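# Unscrew bottle cap, set both down free on desk

## Task

Twist the cap off the bottle, then put the cap on the desk and leave the bottle upright on the desk with nothing supporting it. Both must be still at the end and neither may rely on the robot to stay where it is; a cap the robot is still holding does not count. Anything the robot is touching at the end must not drop by more than about a fingernail's thickness once released, and nothing may be pushed or knocked off the table.

## Robot and tools

Robot: two six-joint arms with parallel grippers, named left_arm and right_arm. The names are not image sides. Bases in the scene frame: left_arm at (-0.026, +0.319, 0) m with quat_wxyz (+0.998, 0, 0, +0.070); right_arm at (-0.016, -0.364, 0) m with quat_wxyz (+0.999, 0, 0, -0.053). The scene frame has its origin on the table top midway between the arms, +x pointing out across the table, +z up, and left_arm on the +y side.

Joint order. Every row, and every per-joint list in a result, orders each arm's joints as: wrist yaw (joint5), wrist roll (joint6), wrist pitch (joint4), waist (joint1), elbow (joint3), shoulder (joint2). Trust only this order. Ranges in rad: waist -2.880 to 2.880, shoulder 0.000 to 3.142, elbow 0.000 to 3.019, wrist pitch -1.693 to 1.571, wrist yaw -1.571 to 1.571, wrist roll -2.094 to 2.094. True ends may differ by up to 0.019 rad either way.

Row format. One row is 14 numbers in [-1, 1], always for both arms: left_arm's six joint numbers then its opening, then right_arm's six then its opening. Joint numbers are scaled offsets, not angles: 1.0 equals 1.264 rad waist, 1.32 shoulder, 1.276 elbow, 1.83 wrist pitch, 1.686 wrist yaw, 2.022 wrist roll. Opening is absolute: +1 fully open, -1 closed.

execute_actions(actions): a list of actions run in order. Each action is a table of up to 15 rows, one per control step of 1/30 s; a table shorter than 15 repeats its last row for the remaining steps. Joint offsets in every row are measured from the angles the arm had when that action began (for the first action of a call, the last angles reported in this scene), never from the previous row. An empty list just returns state and images. If an action would take a joint more than 0.019 rad outward past its range, that action is rejected for both arms; if the first action fails this or any action is malformed, the whole call does nothing. A joint asked beyond its real end is stopped there and the result says "joint sent to its limit"; absence of that line does not prove there is room left.

move(target, speed, blocking): target is one 14-number row as above, with joint offsets measured from the "Joint positions" in the latest result that showed them (not from where the arm is when the move starts). Openings are sent at once. All joints follow paths that finish together, so grippers trace curves; paths last 0.5 to 10 s and stop short if they would need longer. speed is the top rate in rad/s of the joint with the longest way to go, 0.01 to 2, default 0.5. Moves do not avoid obstacles or the other arm. Faster moves and targets set deeper past a contact hit and press harder. blocking=false returns after 0.5 s while motion continues; then call wait or stop before any new execute_actions or move. The extra "move:" line gives the ending (done, off_target, moving, held, fault), limits=held or limits=none, and each arm's joint farthest from target. After limits=held the arm can suddenly go much faster.

wait(seconds): 0 to 10; arms hold their last command, a running move continues and the wait ends early when it finishes. stop(): brakes a running move (needs room, more when fast); fingers keep moving. zoom_image(camera, region): enlarges [x0, y0, x1, y1] pixels (at most 504 by 504) of the latest image from cam_head_left, cam_head_right, cam_high, cam_low, cam_left_wrist or cam_right_wrist, each 504x504, origin top-left. read_manual(section): only "licences", the URDF notices; moves nothing. finished_scene(scene): ends the current scene, passing its number, after the last command has been held; irreversible, and it reports success.

Results. The state line gives each gripper's end_effector_position (m) and end_effector_quat_wxyz in the scene frame; this point sits between the finger pads about 1 cm back from the tips, and can be off, more at long reach. Fingers point along the gripper +z and close along its y. Joint positions and Joint velocities list each arm's joints (rad, rad/s) then the pad gap (m; 0.094 when fully open). Joint targets shows what the joints are currently driven toward. grip_measured is the finger opening on the command scale; each gripper may read off by about 1 mm. "joint command not followed" means a clearance check altered some joint targets. MOTOR HOT appears from 85 °C; at 100 °C an OVER-TEMPERATURE FAULT drops that arm. FAULT lines mark stops.

Motion limits. Each step, a joint's target stays within a lead of its measured angle: 0.264 rad waist, 0.32 shoulder, 0.276 elbow, 0.33 wrist pitch, 0.186 wrist yaw, 0.522 wrist roll; targets putting a gripper over 70 mm from its measured spot are scaled back. Large offsets therefore take several actions; finish unfinished motion in the next action. Zero offsets can let an arm droop: in a reply's first call send offsets back to the wanted angles, then zeros, increasing the correction if a joint still lags. The simulation runs while you think, holding the last command.

Gripping. To hold, command an opening under grip_measured: about 0.03 lower is firm, less is gentler. Pads give about 50 to 62 N, less on thin parts, with a brief spike at first contact. Holding loads heats motors.

Avoid: arms striking or pushing each other, dropping or slamming objects, hard pushes, anything leaving the table, and ending with the cap in the gripper or the bottle propped by the robot. Expect occasional tugs on held items or nudges to loose ones.

Each tool is called after ">>>" in YAML: its name, and indented under it one key for each argument.

## Session

>>> execute_actions:
  actions: []

Scene clock: 0.00 s.
left_arm: end_effector_position=(+0.4374, +0.0100, +0.2529) grip_measured=+1.000 end_effector_quat_wxyz=(+0.741, -0.331, +0.582, -0.058) | right_arm: end_effector_position=(+0.4062, -0.7740, +0.1890) grip_measured=+1.000 end_effector_quat_wxyz=(+0.030, +0.600, +0.782, -0.168)
Joint names: [wrist yaw, wrist roll, wrist pitch, waist, elbow, shoulder]
Joint positions: left_arm=[-1.309 -0.195  1.242 -1.03   0.944  1.775  0.094] | right_arm=[ 0.335  0.624 -1.367 -0.566  1.714  1.849  0.094]
Joint velocities: left_arm=[-0.051 -0.037 -0.022 -0.015 -0.002 -0.015  0.   ] | right_arm=[-0.007 -0.081 -0.007 -0.005  0.017  0.005  0.   ]
Motor temperatures (°C, as the motors report them): left_arm=[22 23 23 24 22 23] | right_arm=[24 23 23 25 23 23]
Joint targets: left_arm=[-1.309 -0.195 1.245 -1.030 0.963 1.772] | right_arm=[0.336 0.625 -1.365 -0.566 1.744 1.841]

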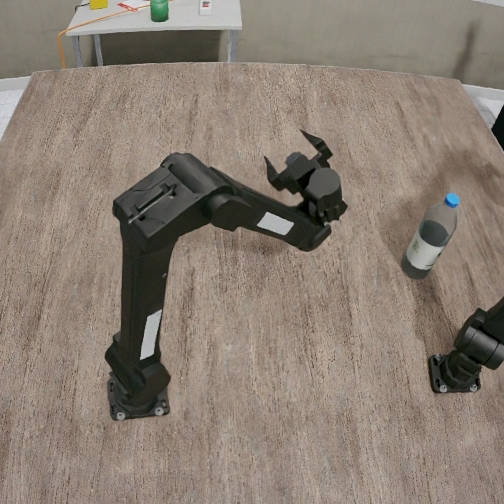

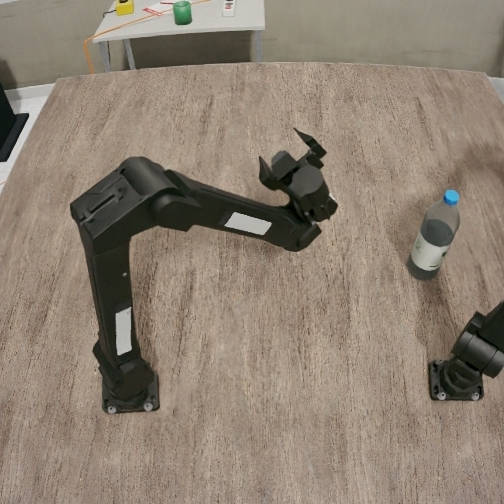

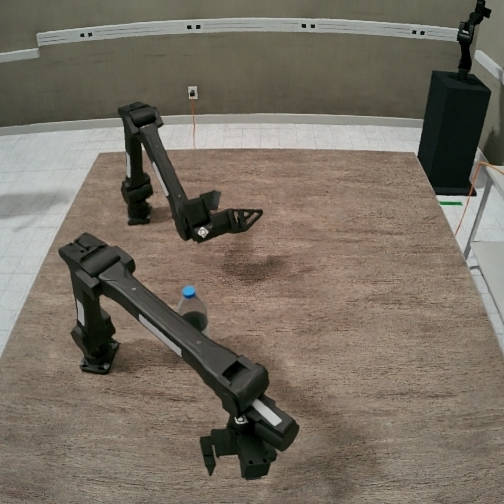

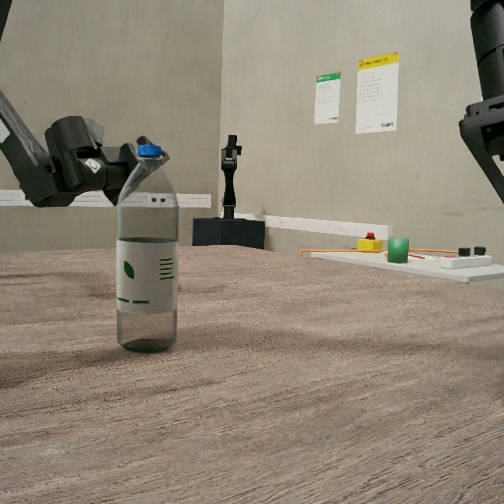

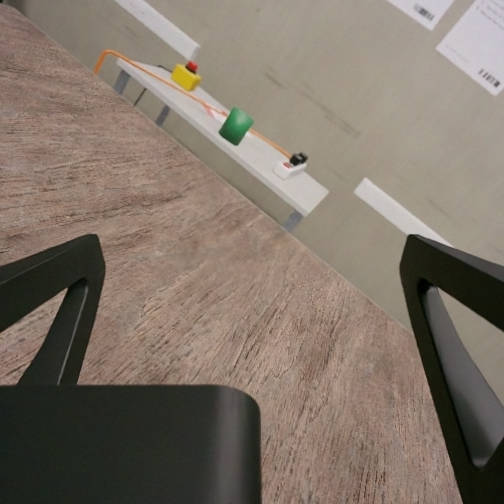

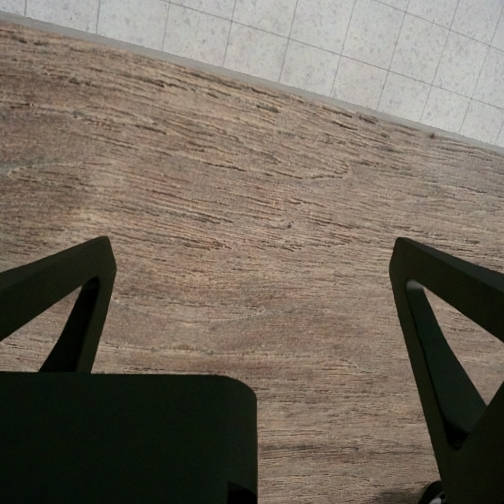

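>>> move:
  target: [0.776,0.096,0.047,0,-0.24,0.145,1,-0.199,-0.309,-0.166,0,-0.545,-0.714,1]
  speed: 1

>>> move:
  target: [0,0,0,-0.198,0.01,0,1,0,0,0,0.6,0.02,0,1]
  speed: 0.8

Scene clock: 14.73 s.
left_arm: end_effector_position=(+0.3326, -0.1230, +0.0816) grip_measured=+1.000 end_effector_quat_wxyz=(+0.633, +0.301, +0.645, -0.305) | right_arm: end_effector_position=(+0.1594, -0.5055, +0.2699) grip_measured=+1.000 end_effector_quat_wxyz=(+0.011, +0.334, +0.942, -0.005)
Joint names: [wrist yaw, wrist roll, wrist pitch, waist, elbow, shoulder]
Joint positions: left_arm=[-0.005 -0.012  1.309 -1.03   0.64   1.961  0.094] | right_arm=[ 0.002  0.009 -1.667 -0.566  1.022  0.902  0.094]
Joint velocities: left_arm=[ 0.051  0.022 -0.012 -0.005 -0.002 -0.005  0.   ] | right_arm=[ 0.081  0.022  0.002 -0.015 -0.037 -0.005  0.   ]
Motor temperatures (°C, as the motors report them): left_arm=[22 23 23 24 24 24] | right_arm=[24 23 23 25 26 24]
Joint targets: left_arm=[-0.001 -0.001 1.328 -1.030 0.638 1.966] | right_arm=[-0.000 -0.000 -1.670 -0.566 1.018 0.906]
move: done; limits=none; left_arm: farthest joint: the wrist pitch, 0.019 radians from its target (0.086 radians at the start); right_arm: farthest joint: the wrist roll, 0.010 radians from its target (0.625 radians at the start)

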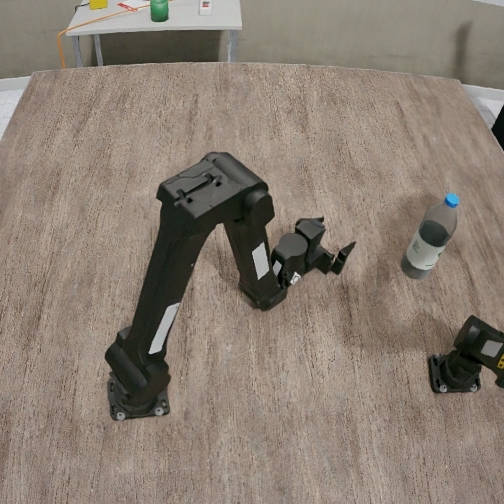

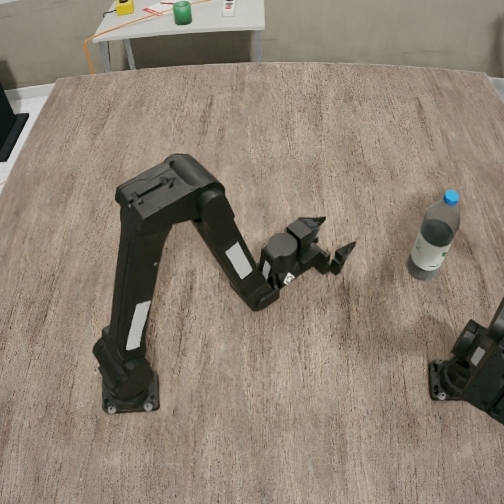

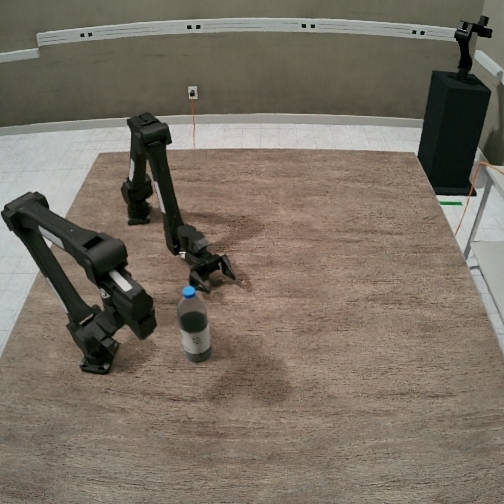

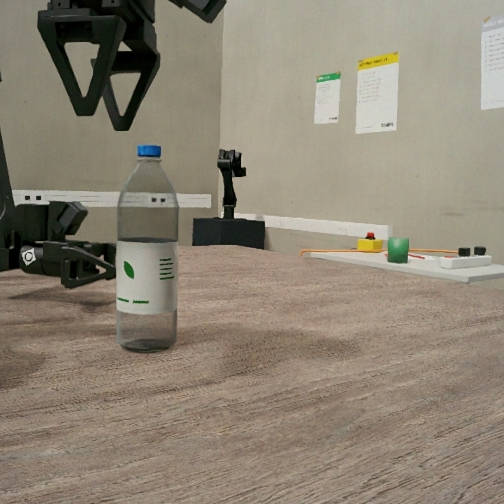

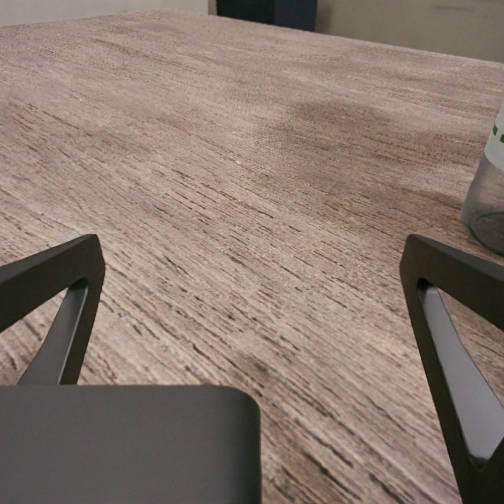

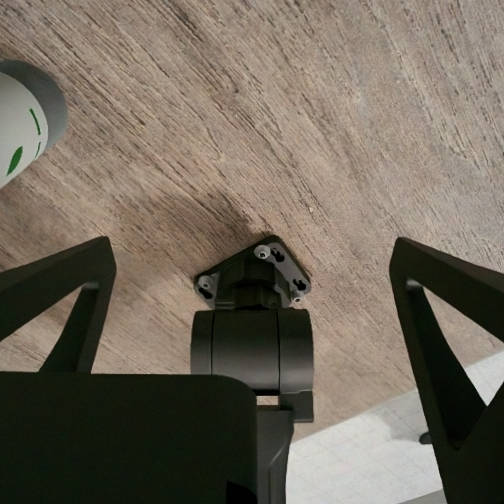

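Scene clock: 16.13 s.
left_arm: end_effector_position=(+0.2133, -0.1973, +0.0816) grip_measured=+1.000 end_effector_quat_wxyz=(+0.591, +0.378, +0.602, -0.381) | right_arm: end_effector_position=(+0.2082, -0.3463, +0.2699) grip_measured=+1.000 end_effector_quat_wxyz=(+0.012, -0.038, +0.999, -0.001)
Joint names: [wrist yaw, wrist roll, wrist pitch, waist, elbow, shoulder]
Joint positions: left_arm=[-0.005 -0.012  1.309 -1.278  0.64   1.961  0.094] | right_arm=[ 0.002  0.009 -1.667  0.191  1.022  0.902  0.094]
Joint velocities: left_arm=[-0.007  0.007 -0.012 -0.015 -0.007 -0.005  0.   ] | right_arm=[-0.051 -0.066  0.007 -0.015  0.007 -0.005  0.   ]
Motor temperatures (°C, as the motors report them): left_arm=[22 23 23 24 24 24] | right_arm=[24 23 23 25 26 24]
Joint targets: left_arm=[-0.005 -0.012 1.309 -1.280 0.653 1.961] | right_arm=[0.002 0.009 -1.667 0.192 1.048 0.902]
move: off_target (right_arm); limits=none; left_arm: farthest joint: the elbow, 0.013 radians from its target (0.013 radians at the start); right_arm: farthest joint: the elbow, 0.025 radians from its target (0.025 radians at the start)

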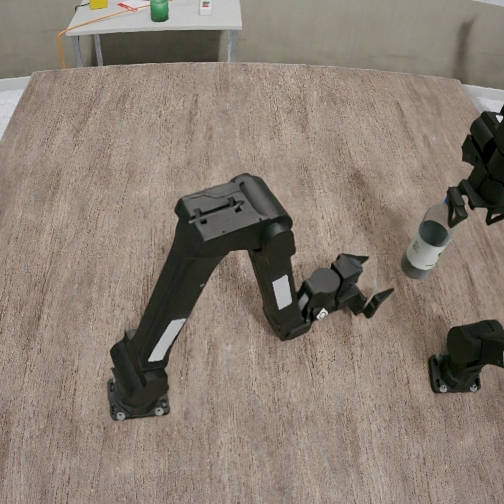

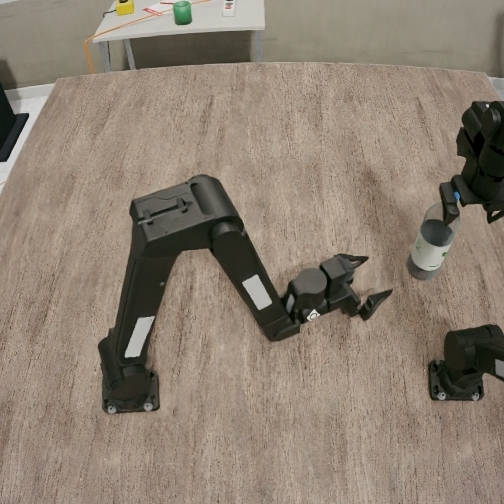

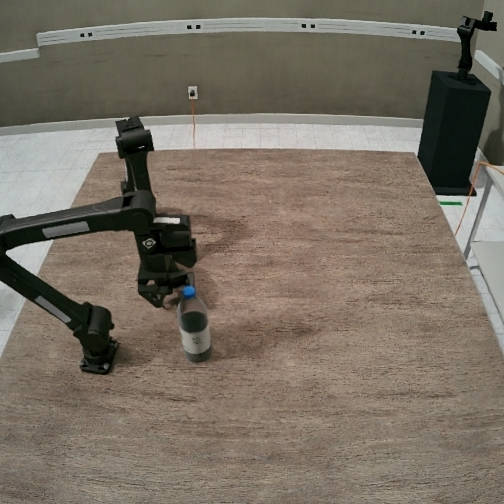

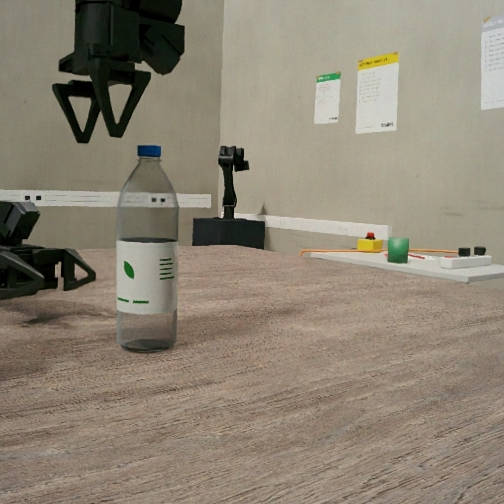

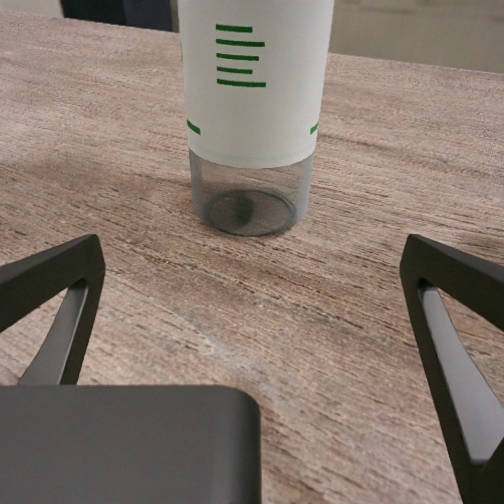

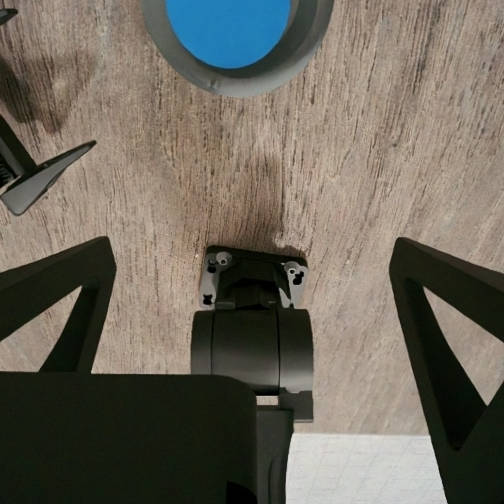

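>>> move:
  target: [0,0,-0.144,0,0.37,0.135,1,0,0,0.009,0.018,0.145,0.152,1]
  speed: 0.3

Scene clock: 21.27 s.
left_arm: end_effector_position=(+0.2749, -0.3307, +0.0857) grip_measured=+1.000 end_effector_quat_wxyz=(+0.596, +0.375, +0.598, -0.384) | right_arm: end_effector_position=(+0.2628, -0.3384, +0.2721) grip_measured=+1.000 end_effector_quat_wxyz=(-0.018, -0.043, +0.999, -0.002)
Joint names: [wrist yaw, wrist roll, wrist pitch, waist, elbow, shoulder]
Joint positions: left_arm=[-0.005 -0.012  1.054 -1.278  1.079  2.128  0.094] | right_arm=[ 0.002  0.009 -1.658  0.203  1.144  1.093  0.094]
Joint velocities: left_arm=[ 0.051 -0.051  0.012 -0.005 -0.002  0.005  0.   ] | right_arm=[ 0.007  0.007  0.007 -0.005 -0.007 -0.005  0.   ]
Motor temperatures (°C, as the motors report them): left_arm=[22 23 23 24 24 24] | right_arm=[24 23 23 25 26 24]
Joint targets: left_arm=[-0.005 -0.012 1.046 -1.278 1.112 2.139] | right_arm=[0.002 0.009 -1.650 0.214 1.207 1.102]
move: off_target (left_arm, right_arm); limits=none; left_arm: farthest joint: the elbow, 0.033 radians from its target (0.472 radians at the start); right_arm: farthest joint: the elbow, 0.063 radians from its target (0.185 radians at the start)

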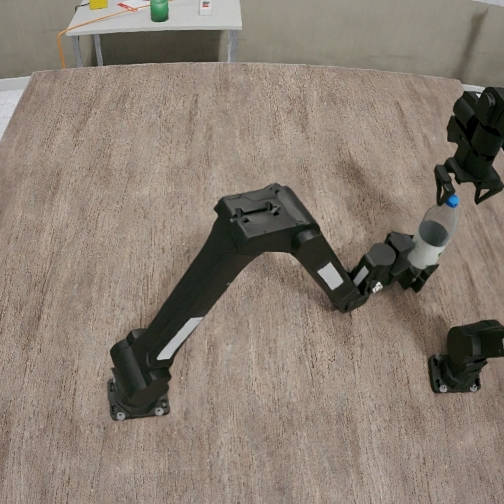

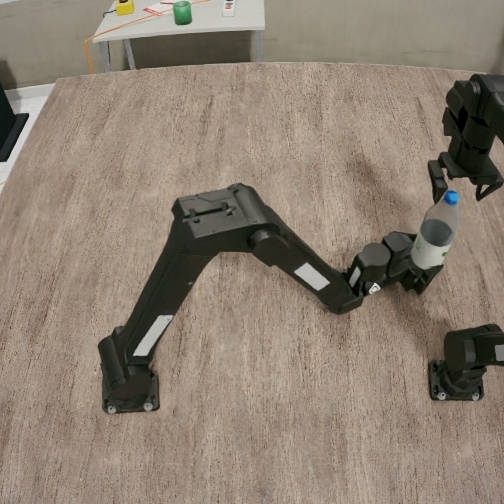

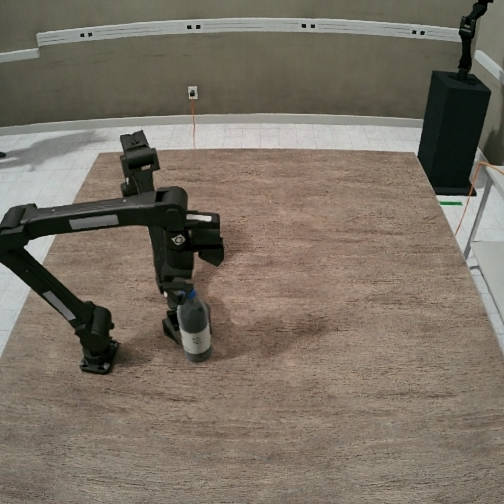

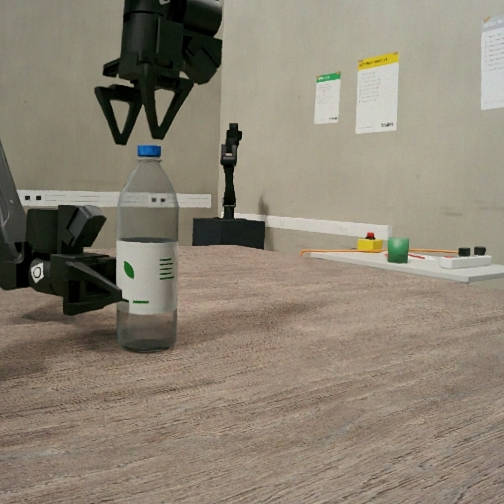

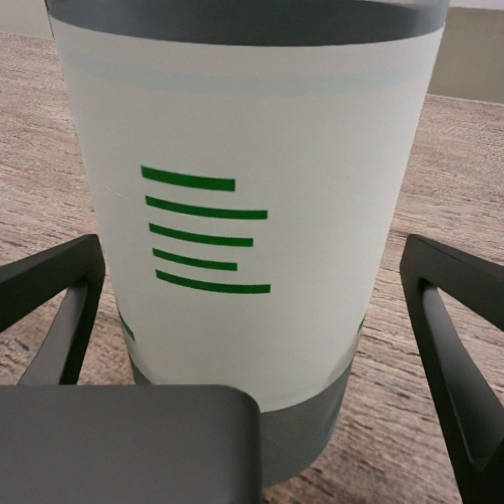

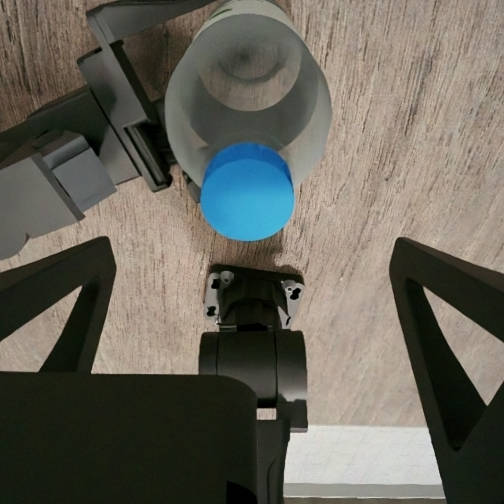

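>>> move:
  target: [0,0,-0.02,0.01,0.065,0.024,1,0,0,0.066,0.012,-0.058,0.005,1]
  speed: 0.15

>>> move:
  target: [0,0,0,0,0.02,0,0.4,0,0,0,0,0.01,0,1]

Scene clock: 26.20 s.
left_arm: end_effector_position=(+0.2820, -0.3429, +0.0853) grip_measured=+1.000 end_effector_quat_wxyz=(+0.595, +0.375, +0.599, -0.383) | right_arm: end_effector_position=(+0.2729, -0.3361, +0.2448) grip_measured=+1.000 end_effector_quat_wxyz=(+0.002, -0.046, +0.999, -0.001)
Joint names: [wrist yaw, wrist roll, wrist pitch, waist, elbow, shoulder]
Joint positions: left_arm=[-0.005 -0.012  1.025 -1.276  1.124  2.147  0.094] | right_arm=[ 0.002  0.009 -1.547  0.207  1.073  1.093  0.094]
Joint velocities: left_arm=[ 0.007 -0.051 -0.002 -0.005 -0.002 -0.015  0.   ] | right_arm=[-0.007  0.007 -0.002 -0.015 -0.002 -0.005  0.   ]
Motor temperatures (°C, as the motors report them): left_arm=[22 23 23 24 24 24] | right_arm=[24 23 23 25 27 23]
Joint targets: left_arm=[-0.005 -0.012 1.017 -1.265 1.162 2.160] | right_arm=[0.002 0.009 -1.538 0.218 1.070 1.099]
move: off_target (left_arm); limits=none; left_arm: farthest joint: the elbow, 0.038 radians from its target (0.083 radians at the start); right_arm: farthest joint: the waist, 0.011 radians from its target (0.015 radians at the start)

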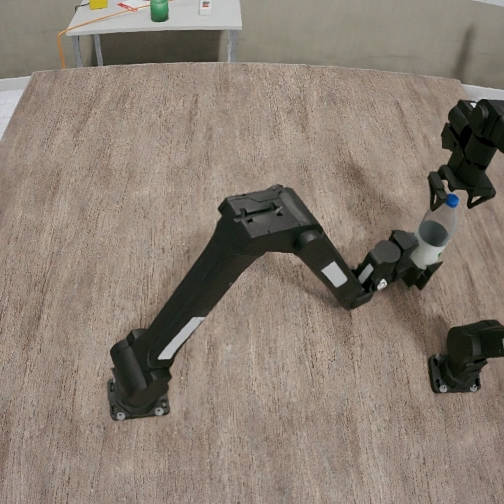

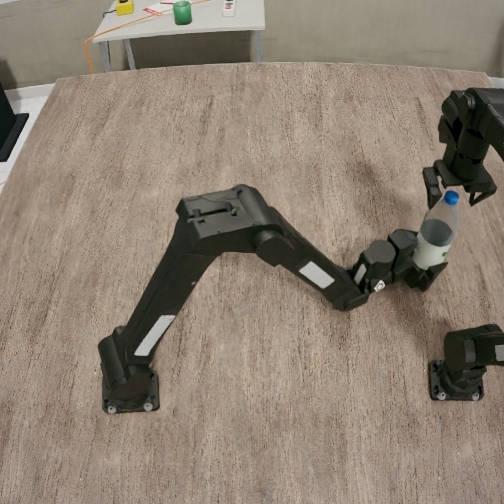

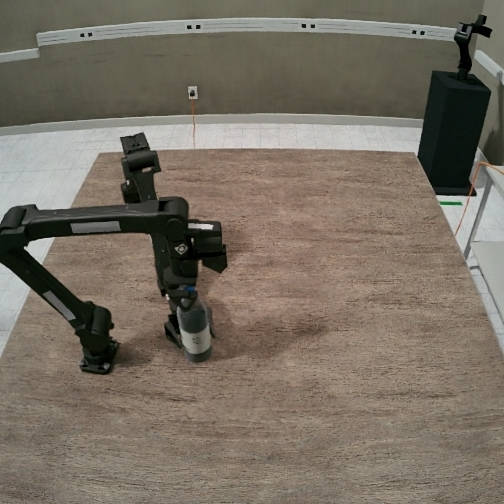

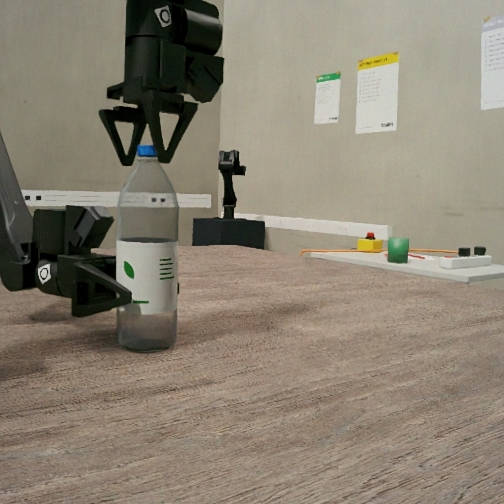

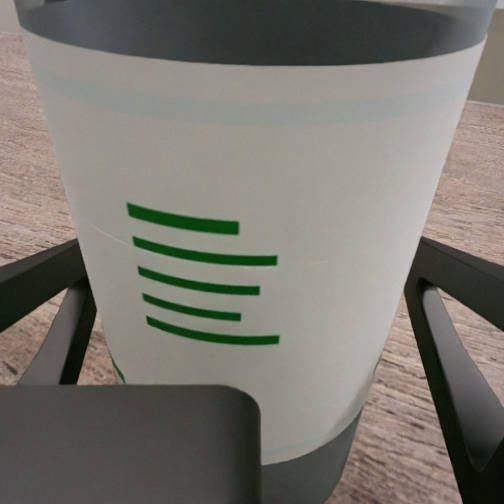

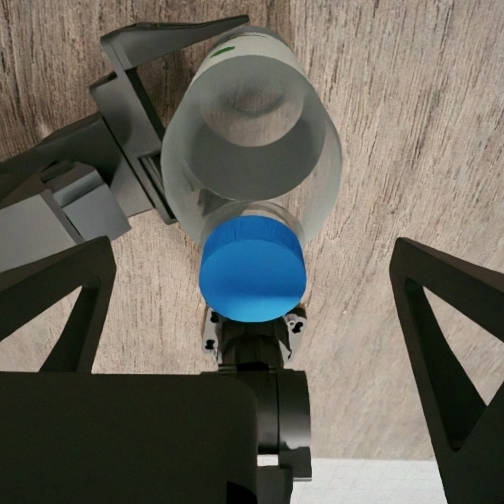

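Scene clock: 26.90 s.
left_arm: end_effector_position=(+0.2819, -0.3429, +0.0853) grip_measured=+0.642 end_effector_quat_wxyz=(+0.595, +0.375, +0.599, -0.383) | right_arm: end_effector_position=(+0.2729, -0.3361, +0.2448) grip_measured=+1.000 end_effector_quat_wxyz=(+0.002, -0.046, +0.999, -0.001)
Joint names: [wrist yaw, wrist roll, wrist pitch, waist, elbow, shoulder]
Joint positions: left_arm=[-0.005 -0.012  1.025 -1.276  1.124  2.147  0.077] | right_arm=[ 0.002  0.009 -1.547  0.207  1.073  1.093  0.094]
Joint velocities: left_arm=[-0.007  0.022 -0.012 -0.015  0.007 -0.015  0.001] | right_arm=[ 0.007  0.007  0.007 -0.015 -0.012 -0.005  0.   ]
Motor temperatures (°C, as the motors report them): left_arm=[22 23 23 24 24 24] | right_arm=[24 23 23 25 27 23]
Joint targets: left_arm=[-0.005 -0.012 1.025 -1.276 1.150 2.147] | right_arm=[0.002 0.009 -1.547 0.207 1.086 1.093]
move: off_target (left_arm); limits=none; left_arm: farthest joint: the elbow, 0.025 radians from its target (0.025 radians at the start); right_arm: farthest joint: the elbow, 0.012 radians from its target (0.012 radians at the start)

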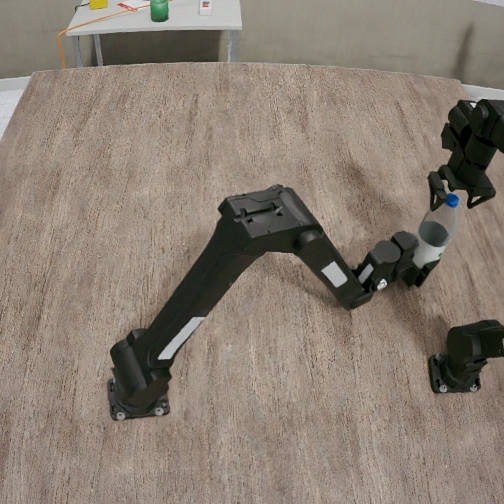

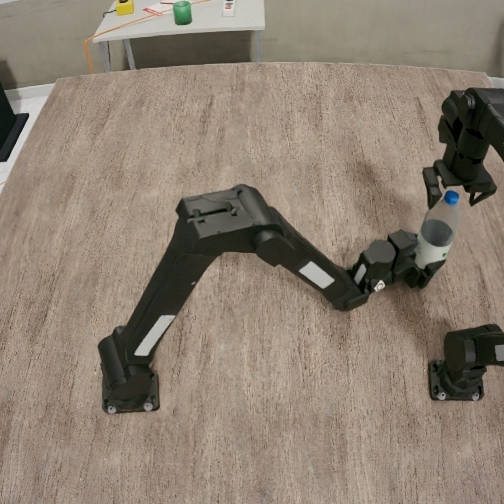

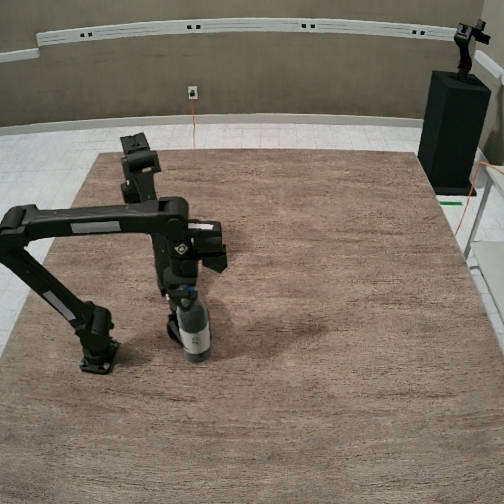

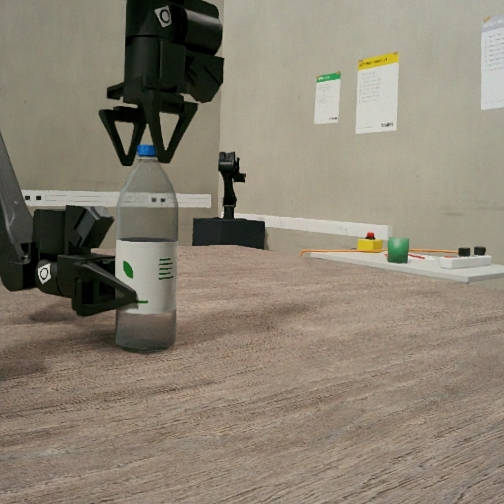

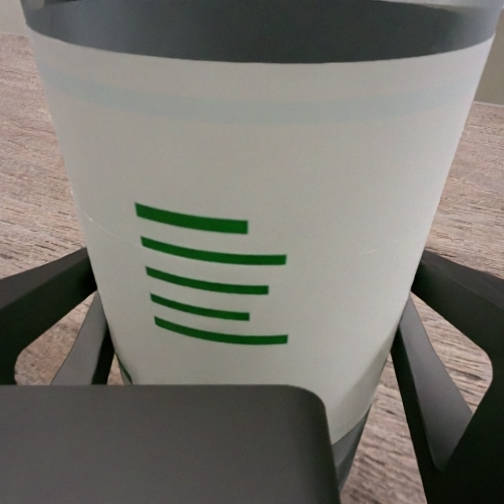

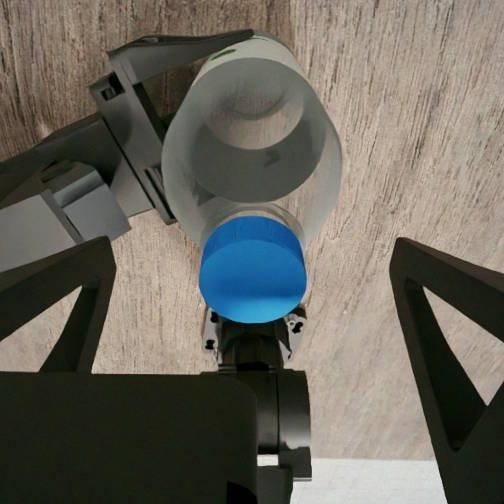

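>>> move:
  target: [0,0,0,0,0.02,0,0.59,0,1,0,0,0.055,0,0]
  speed: 2

>>> move:
  target: [0,0,0,0,0.02,0,0.59,0,0,0,0,0.03,0,-0.45]

Scene clock: 32.03 s.
left_arm: end_effector_position=(+0.2819, -0.3429, +0.0853) grip_measured=+0.642 end_effector_quat_wxyz=(+0.595, +0.375, +0.599, -0.383) | right_arm: end_effector_position=(+0.2747, -0.3359, +0.2476) grip_measured=+0.003 end_effector_quat_wxyz=(+0.004, +0.819, +0.573, +0.004)
Joint names: [wrist yaw, wrist roll, wrist pitch, waist, elbow, shoulder]
Joint positions: left_arm=[-0.005 -0.012  1.025 -1.276  1.124  2.147  0.077] | right_arm=[ 0.002  2.021 -1.547  0.207  1.081  1.093  0.047]
Joint velocities: left_arm=[-0.007  0.051  0.007 -0.005  0.002 -0.024 -0.   ] | right_arm=[-0.037  0.037 -0.012 -0.005 -0.007  0.015  0.   ]
Motor temperatures (°C, as the motors report them): left_arm=[22 23 23 24 24 25] | right_arm=[24 23 23 25 27 23]
Joint targets: left_arm=[-0.005 -0.012 1.025 -1.276 1.150 2.147] | right_arm=[0.002 2.031 -1.547 0.207 1.144 1.093]
move: off_target (left_arm, right_arm); limits=none; left_arm: farthest joint: the elbow, 0.025 radians from its target (0.025 radians at the start); right_arm: farthest joint: the elbow, 0.063 radians from its target (0.070 radians at the start)

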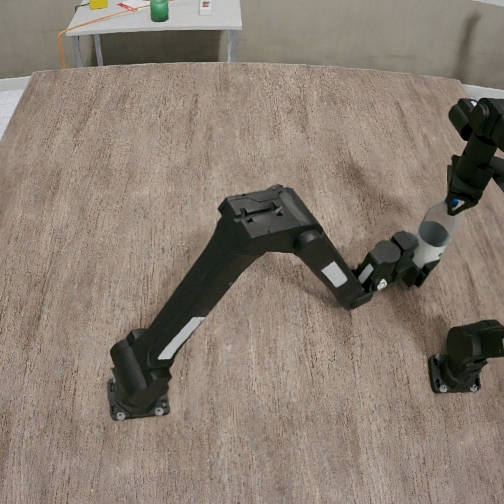

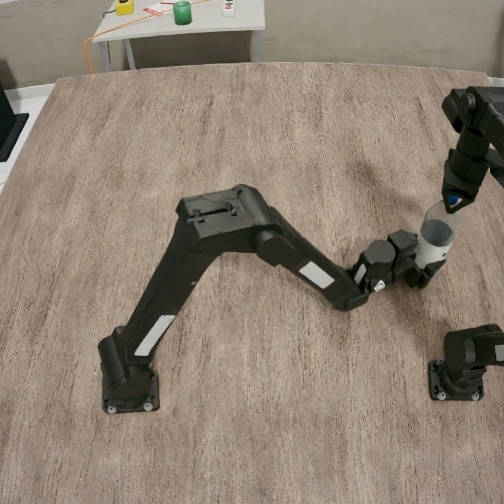

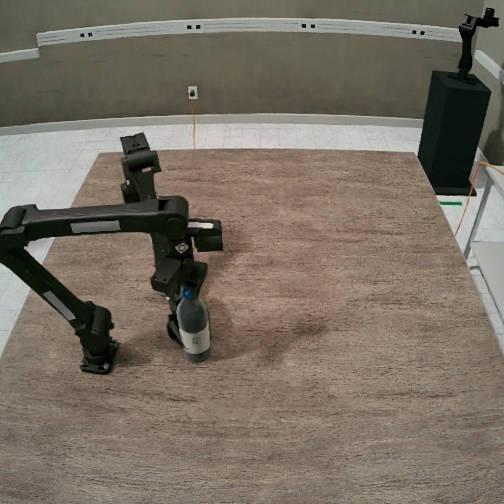

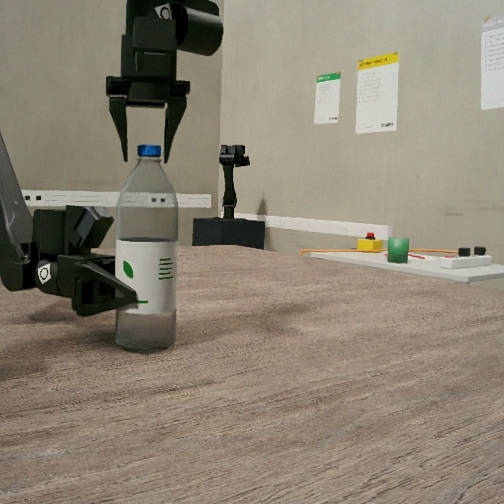

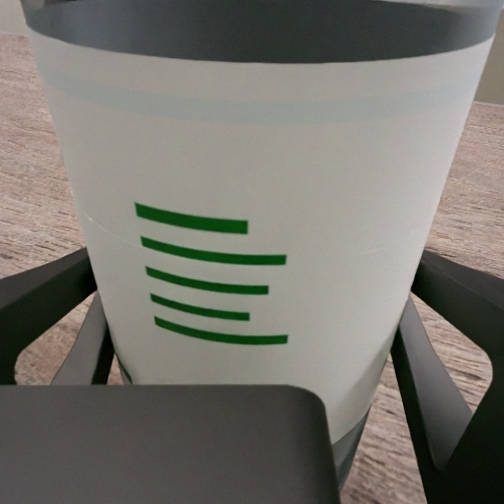

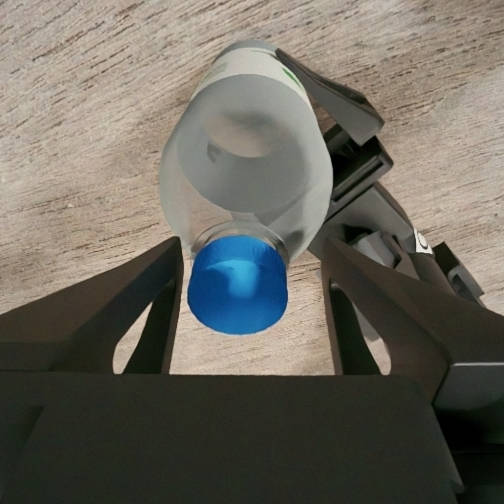

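Scene clock: 32.73 s.
left_arm: end_effector_position=(+0.2808, -0.3434, +0.0853) grip_measured=+0.642 end_effector_quat_wxyz=(+0.596, +0.378, +0.597, -0.382) | right_arm: end_effector_position=(+0.2754, -0.3364, +0.2476) grip_measured=-0.367 end_effector_quat_wxyz=(+0.006, +0.819, +0.573, +0.005)
Joint names: [wrist yaw, wrist roll, wrist pitch, waist, elbow, shoulder]
Joint positions: left_arm=[-0.003 -0.006  1.025 -1.277  1.124  2.147  0.077] | right_arm=[ 0.005  2.021 -1.545  0.207  1.081  1.093  0.03 ]
Joint velocities: left_arm=[ 0.037 -0.037 -0.037 -0.005  0.007 -0.005 -0.001] | right_arm=[-0.066  0.007 -0.002  0.005 -0.032  0.005 -0.   ]
Motor temperatures (°C, as the motors report them): left_arm=[22 23 23 24 24 25] | right_arm=[24 23 23 25 27 23]
Joint targets: left_arm=[-0.005 -0.012 1.025 -1.276 1.150 2.147] | right_arm=[0.002 2.021 -1.547 0.207 1.119 1.093]
move: off_target (left_arm, right_arm); limits=none; left_arm: farthest joint: the elbow, 0.025 radians from its target (0.025 radians at the start); right_arm: farthest joint: the elbow, 0.039 radians from its target (0.039 radians at the start)

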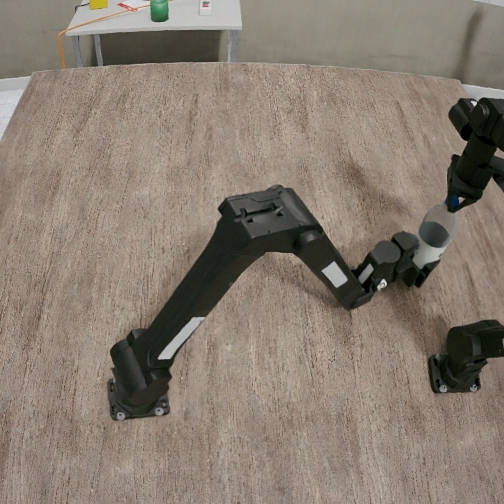

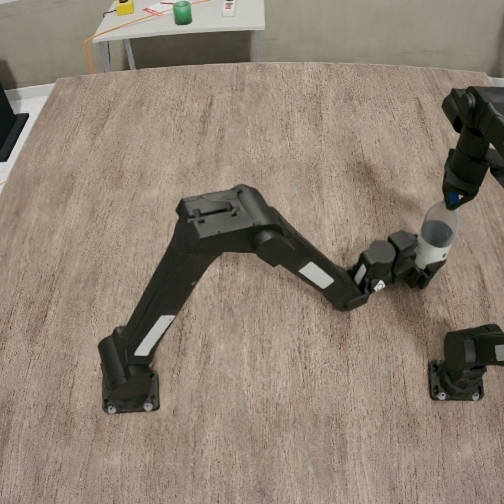

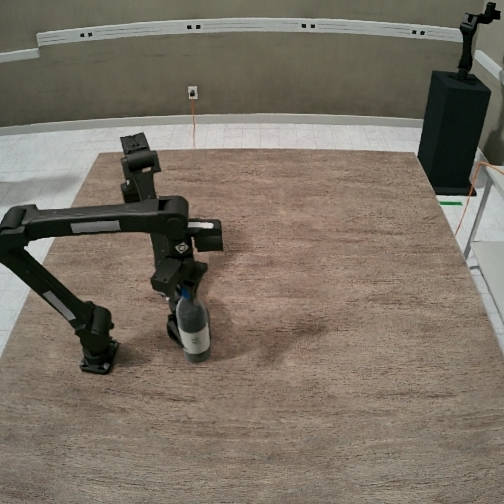

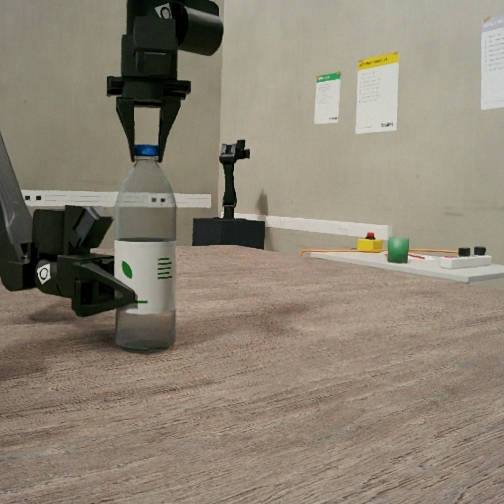

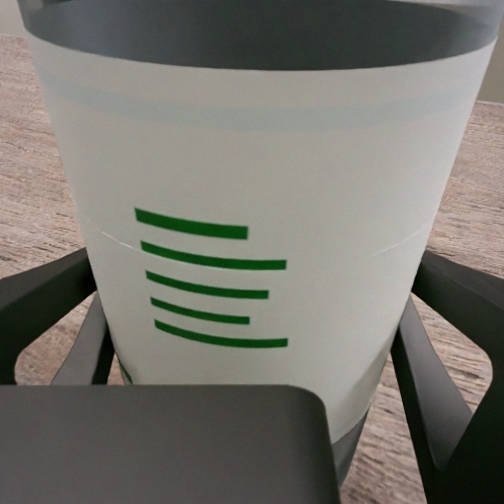

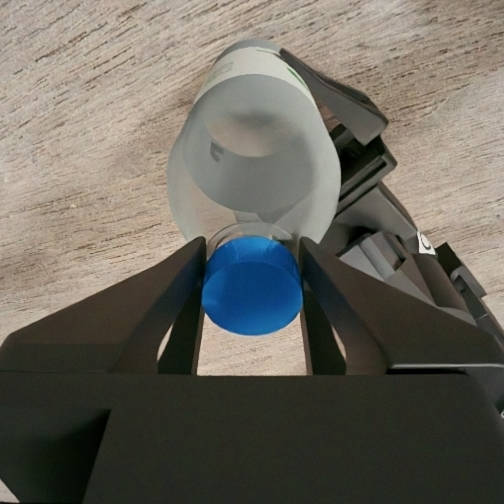

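Shift forward slightly while turning.

>>> execute_actions:
  actions:
    - [[0,0,0,0,0.02,0,0.59,0,-0.5,0.01,0,0.05,0,-0.41]]
    - [[0,0,0,0,0.02,0,0.59,0,-0.5,0,0,0.05,0,-0.41]]
    - [[0,0,0,0,0.02,0,0.59,0,-0.5,0,0,0.05,0,-0.41]]
    - [[0,0,0,0,0.02,0,0.59,0,-0.5,0,0,0.05,0,-0.41]]

Scene clock: 36.83 s.
left_arm: end_effector_position=(+0.2791, -0.3456, +0.0862) grip_measured=+0.642 end_effector_quat_wxyz=(+0.598, +0.377, +0.597, -0.380) | right_arm: end_effector_position=(+0.2775, -0.3319, +0.2499) grip_measured=-0.399 end_effector_quat_wxyz=(-0.018, +0.761, -0.649, -0.001)
Joint names: [wrist yaw, wrist roll, wrist pitch, waist, elbow, shoulder]
Joint positions: left_arm=[-0.015 -0.003  1.022 -1.284  1.128  2.147  0.077] | right_arm=[-0.027 -1.632 -1.54   0.203  1.086  1.093  0.028]
Joint velocities: left_arm=[-0.007 -0.022  0.007  0.005  0.017  0.005 -0.   ] | right_arm=[-0.007 -0.374 -0.022 -0.005  0.002  0.005 -0.001]
Motor temperatures (°C, as the motors report them): left_arm=[22 23 23 24 25 25] | right_arm=[24 23 23 25 28 23]
Joint targets: left_arm=[-0.012 0.021 1.027 -1.285 1.150 2.147] | right_arm=[-0.008 -1.721 -1.522 0.201 1.149 1.093]

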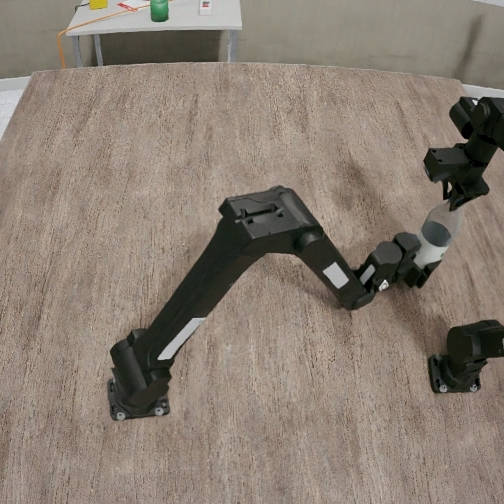

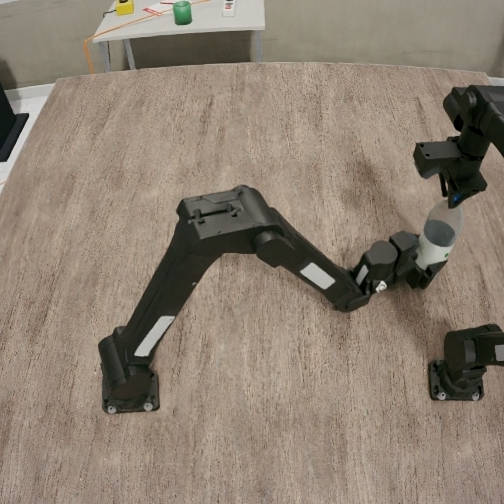

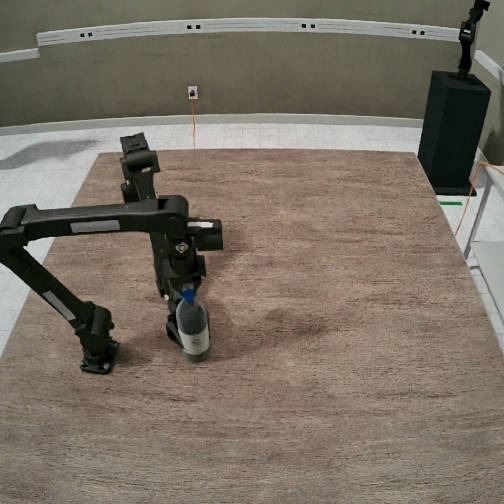

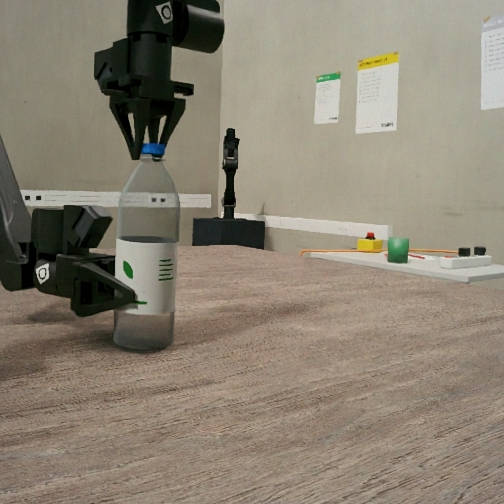

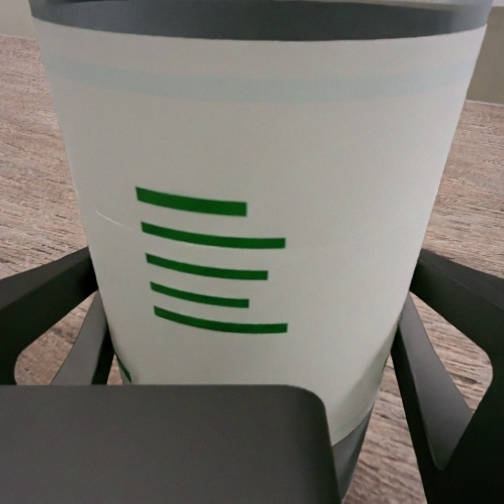

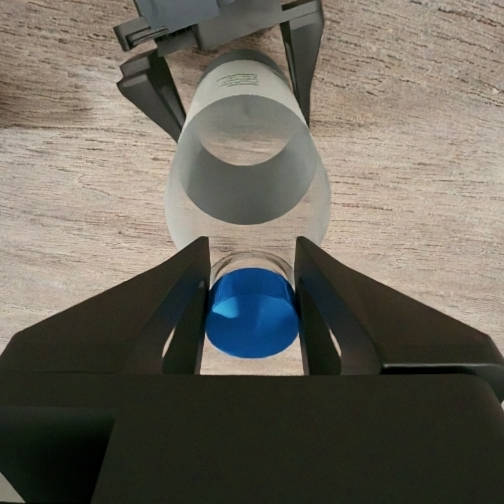

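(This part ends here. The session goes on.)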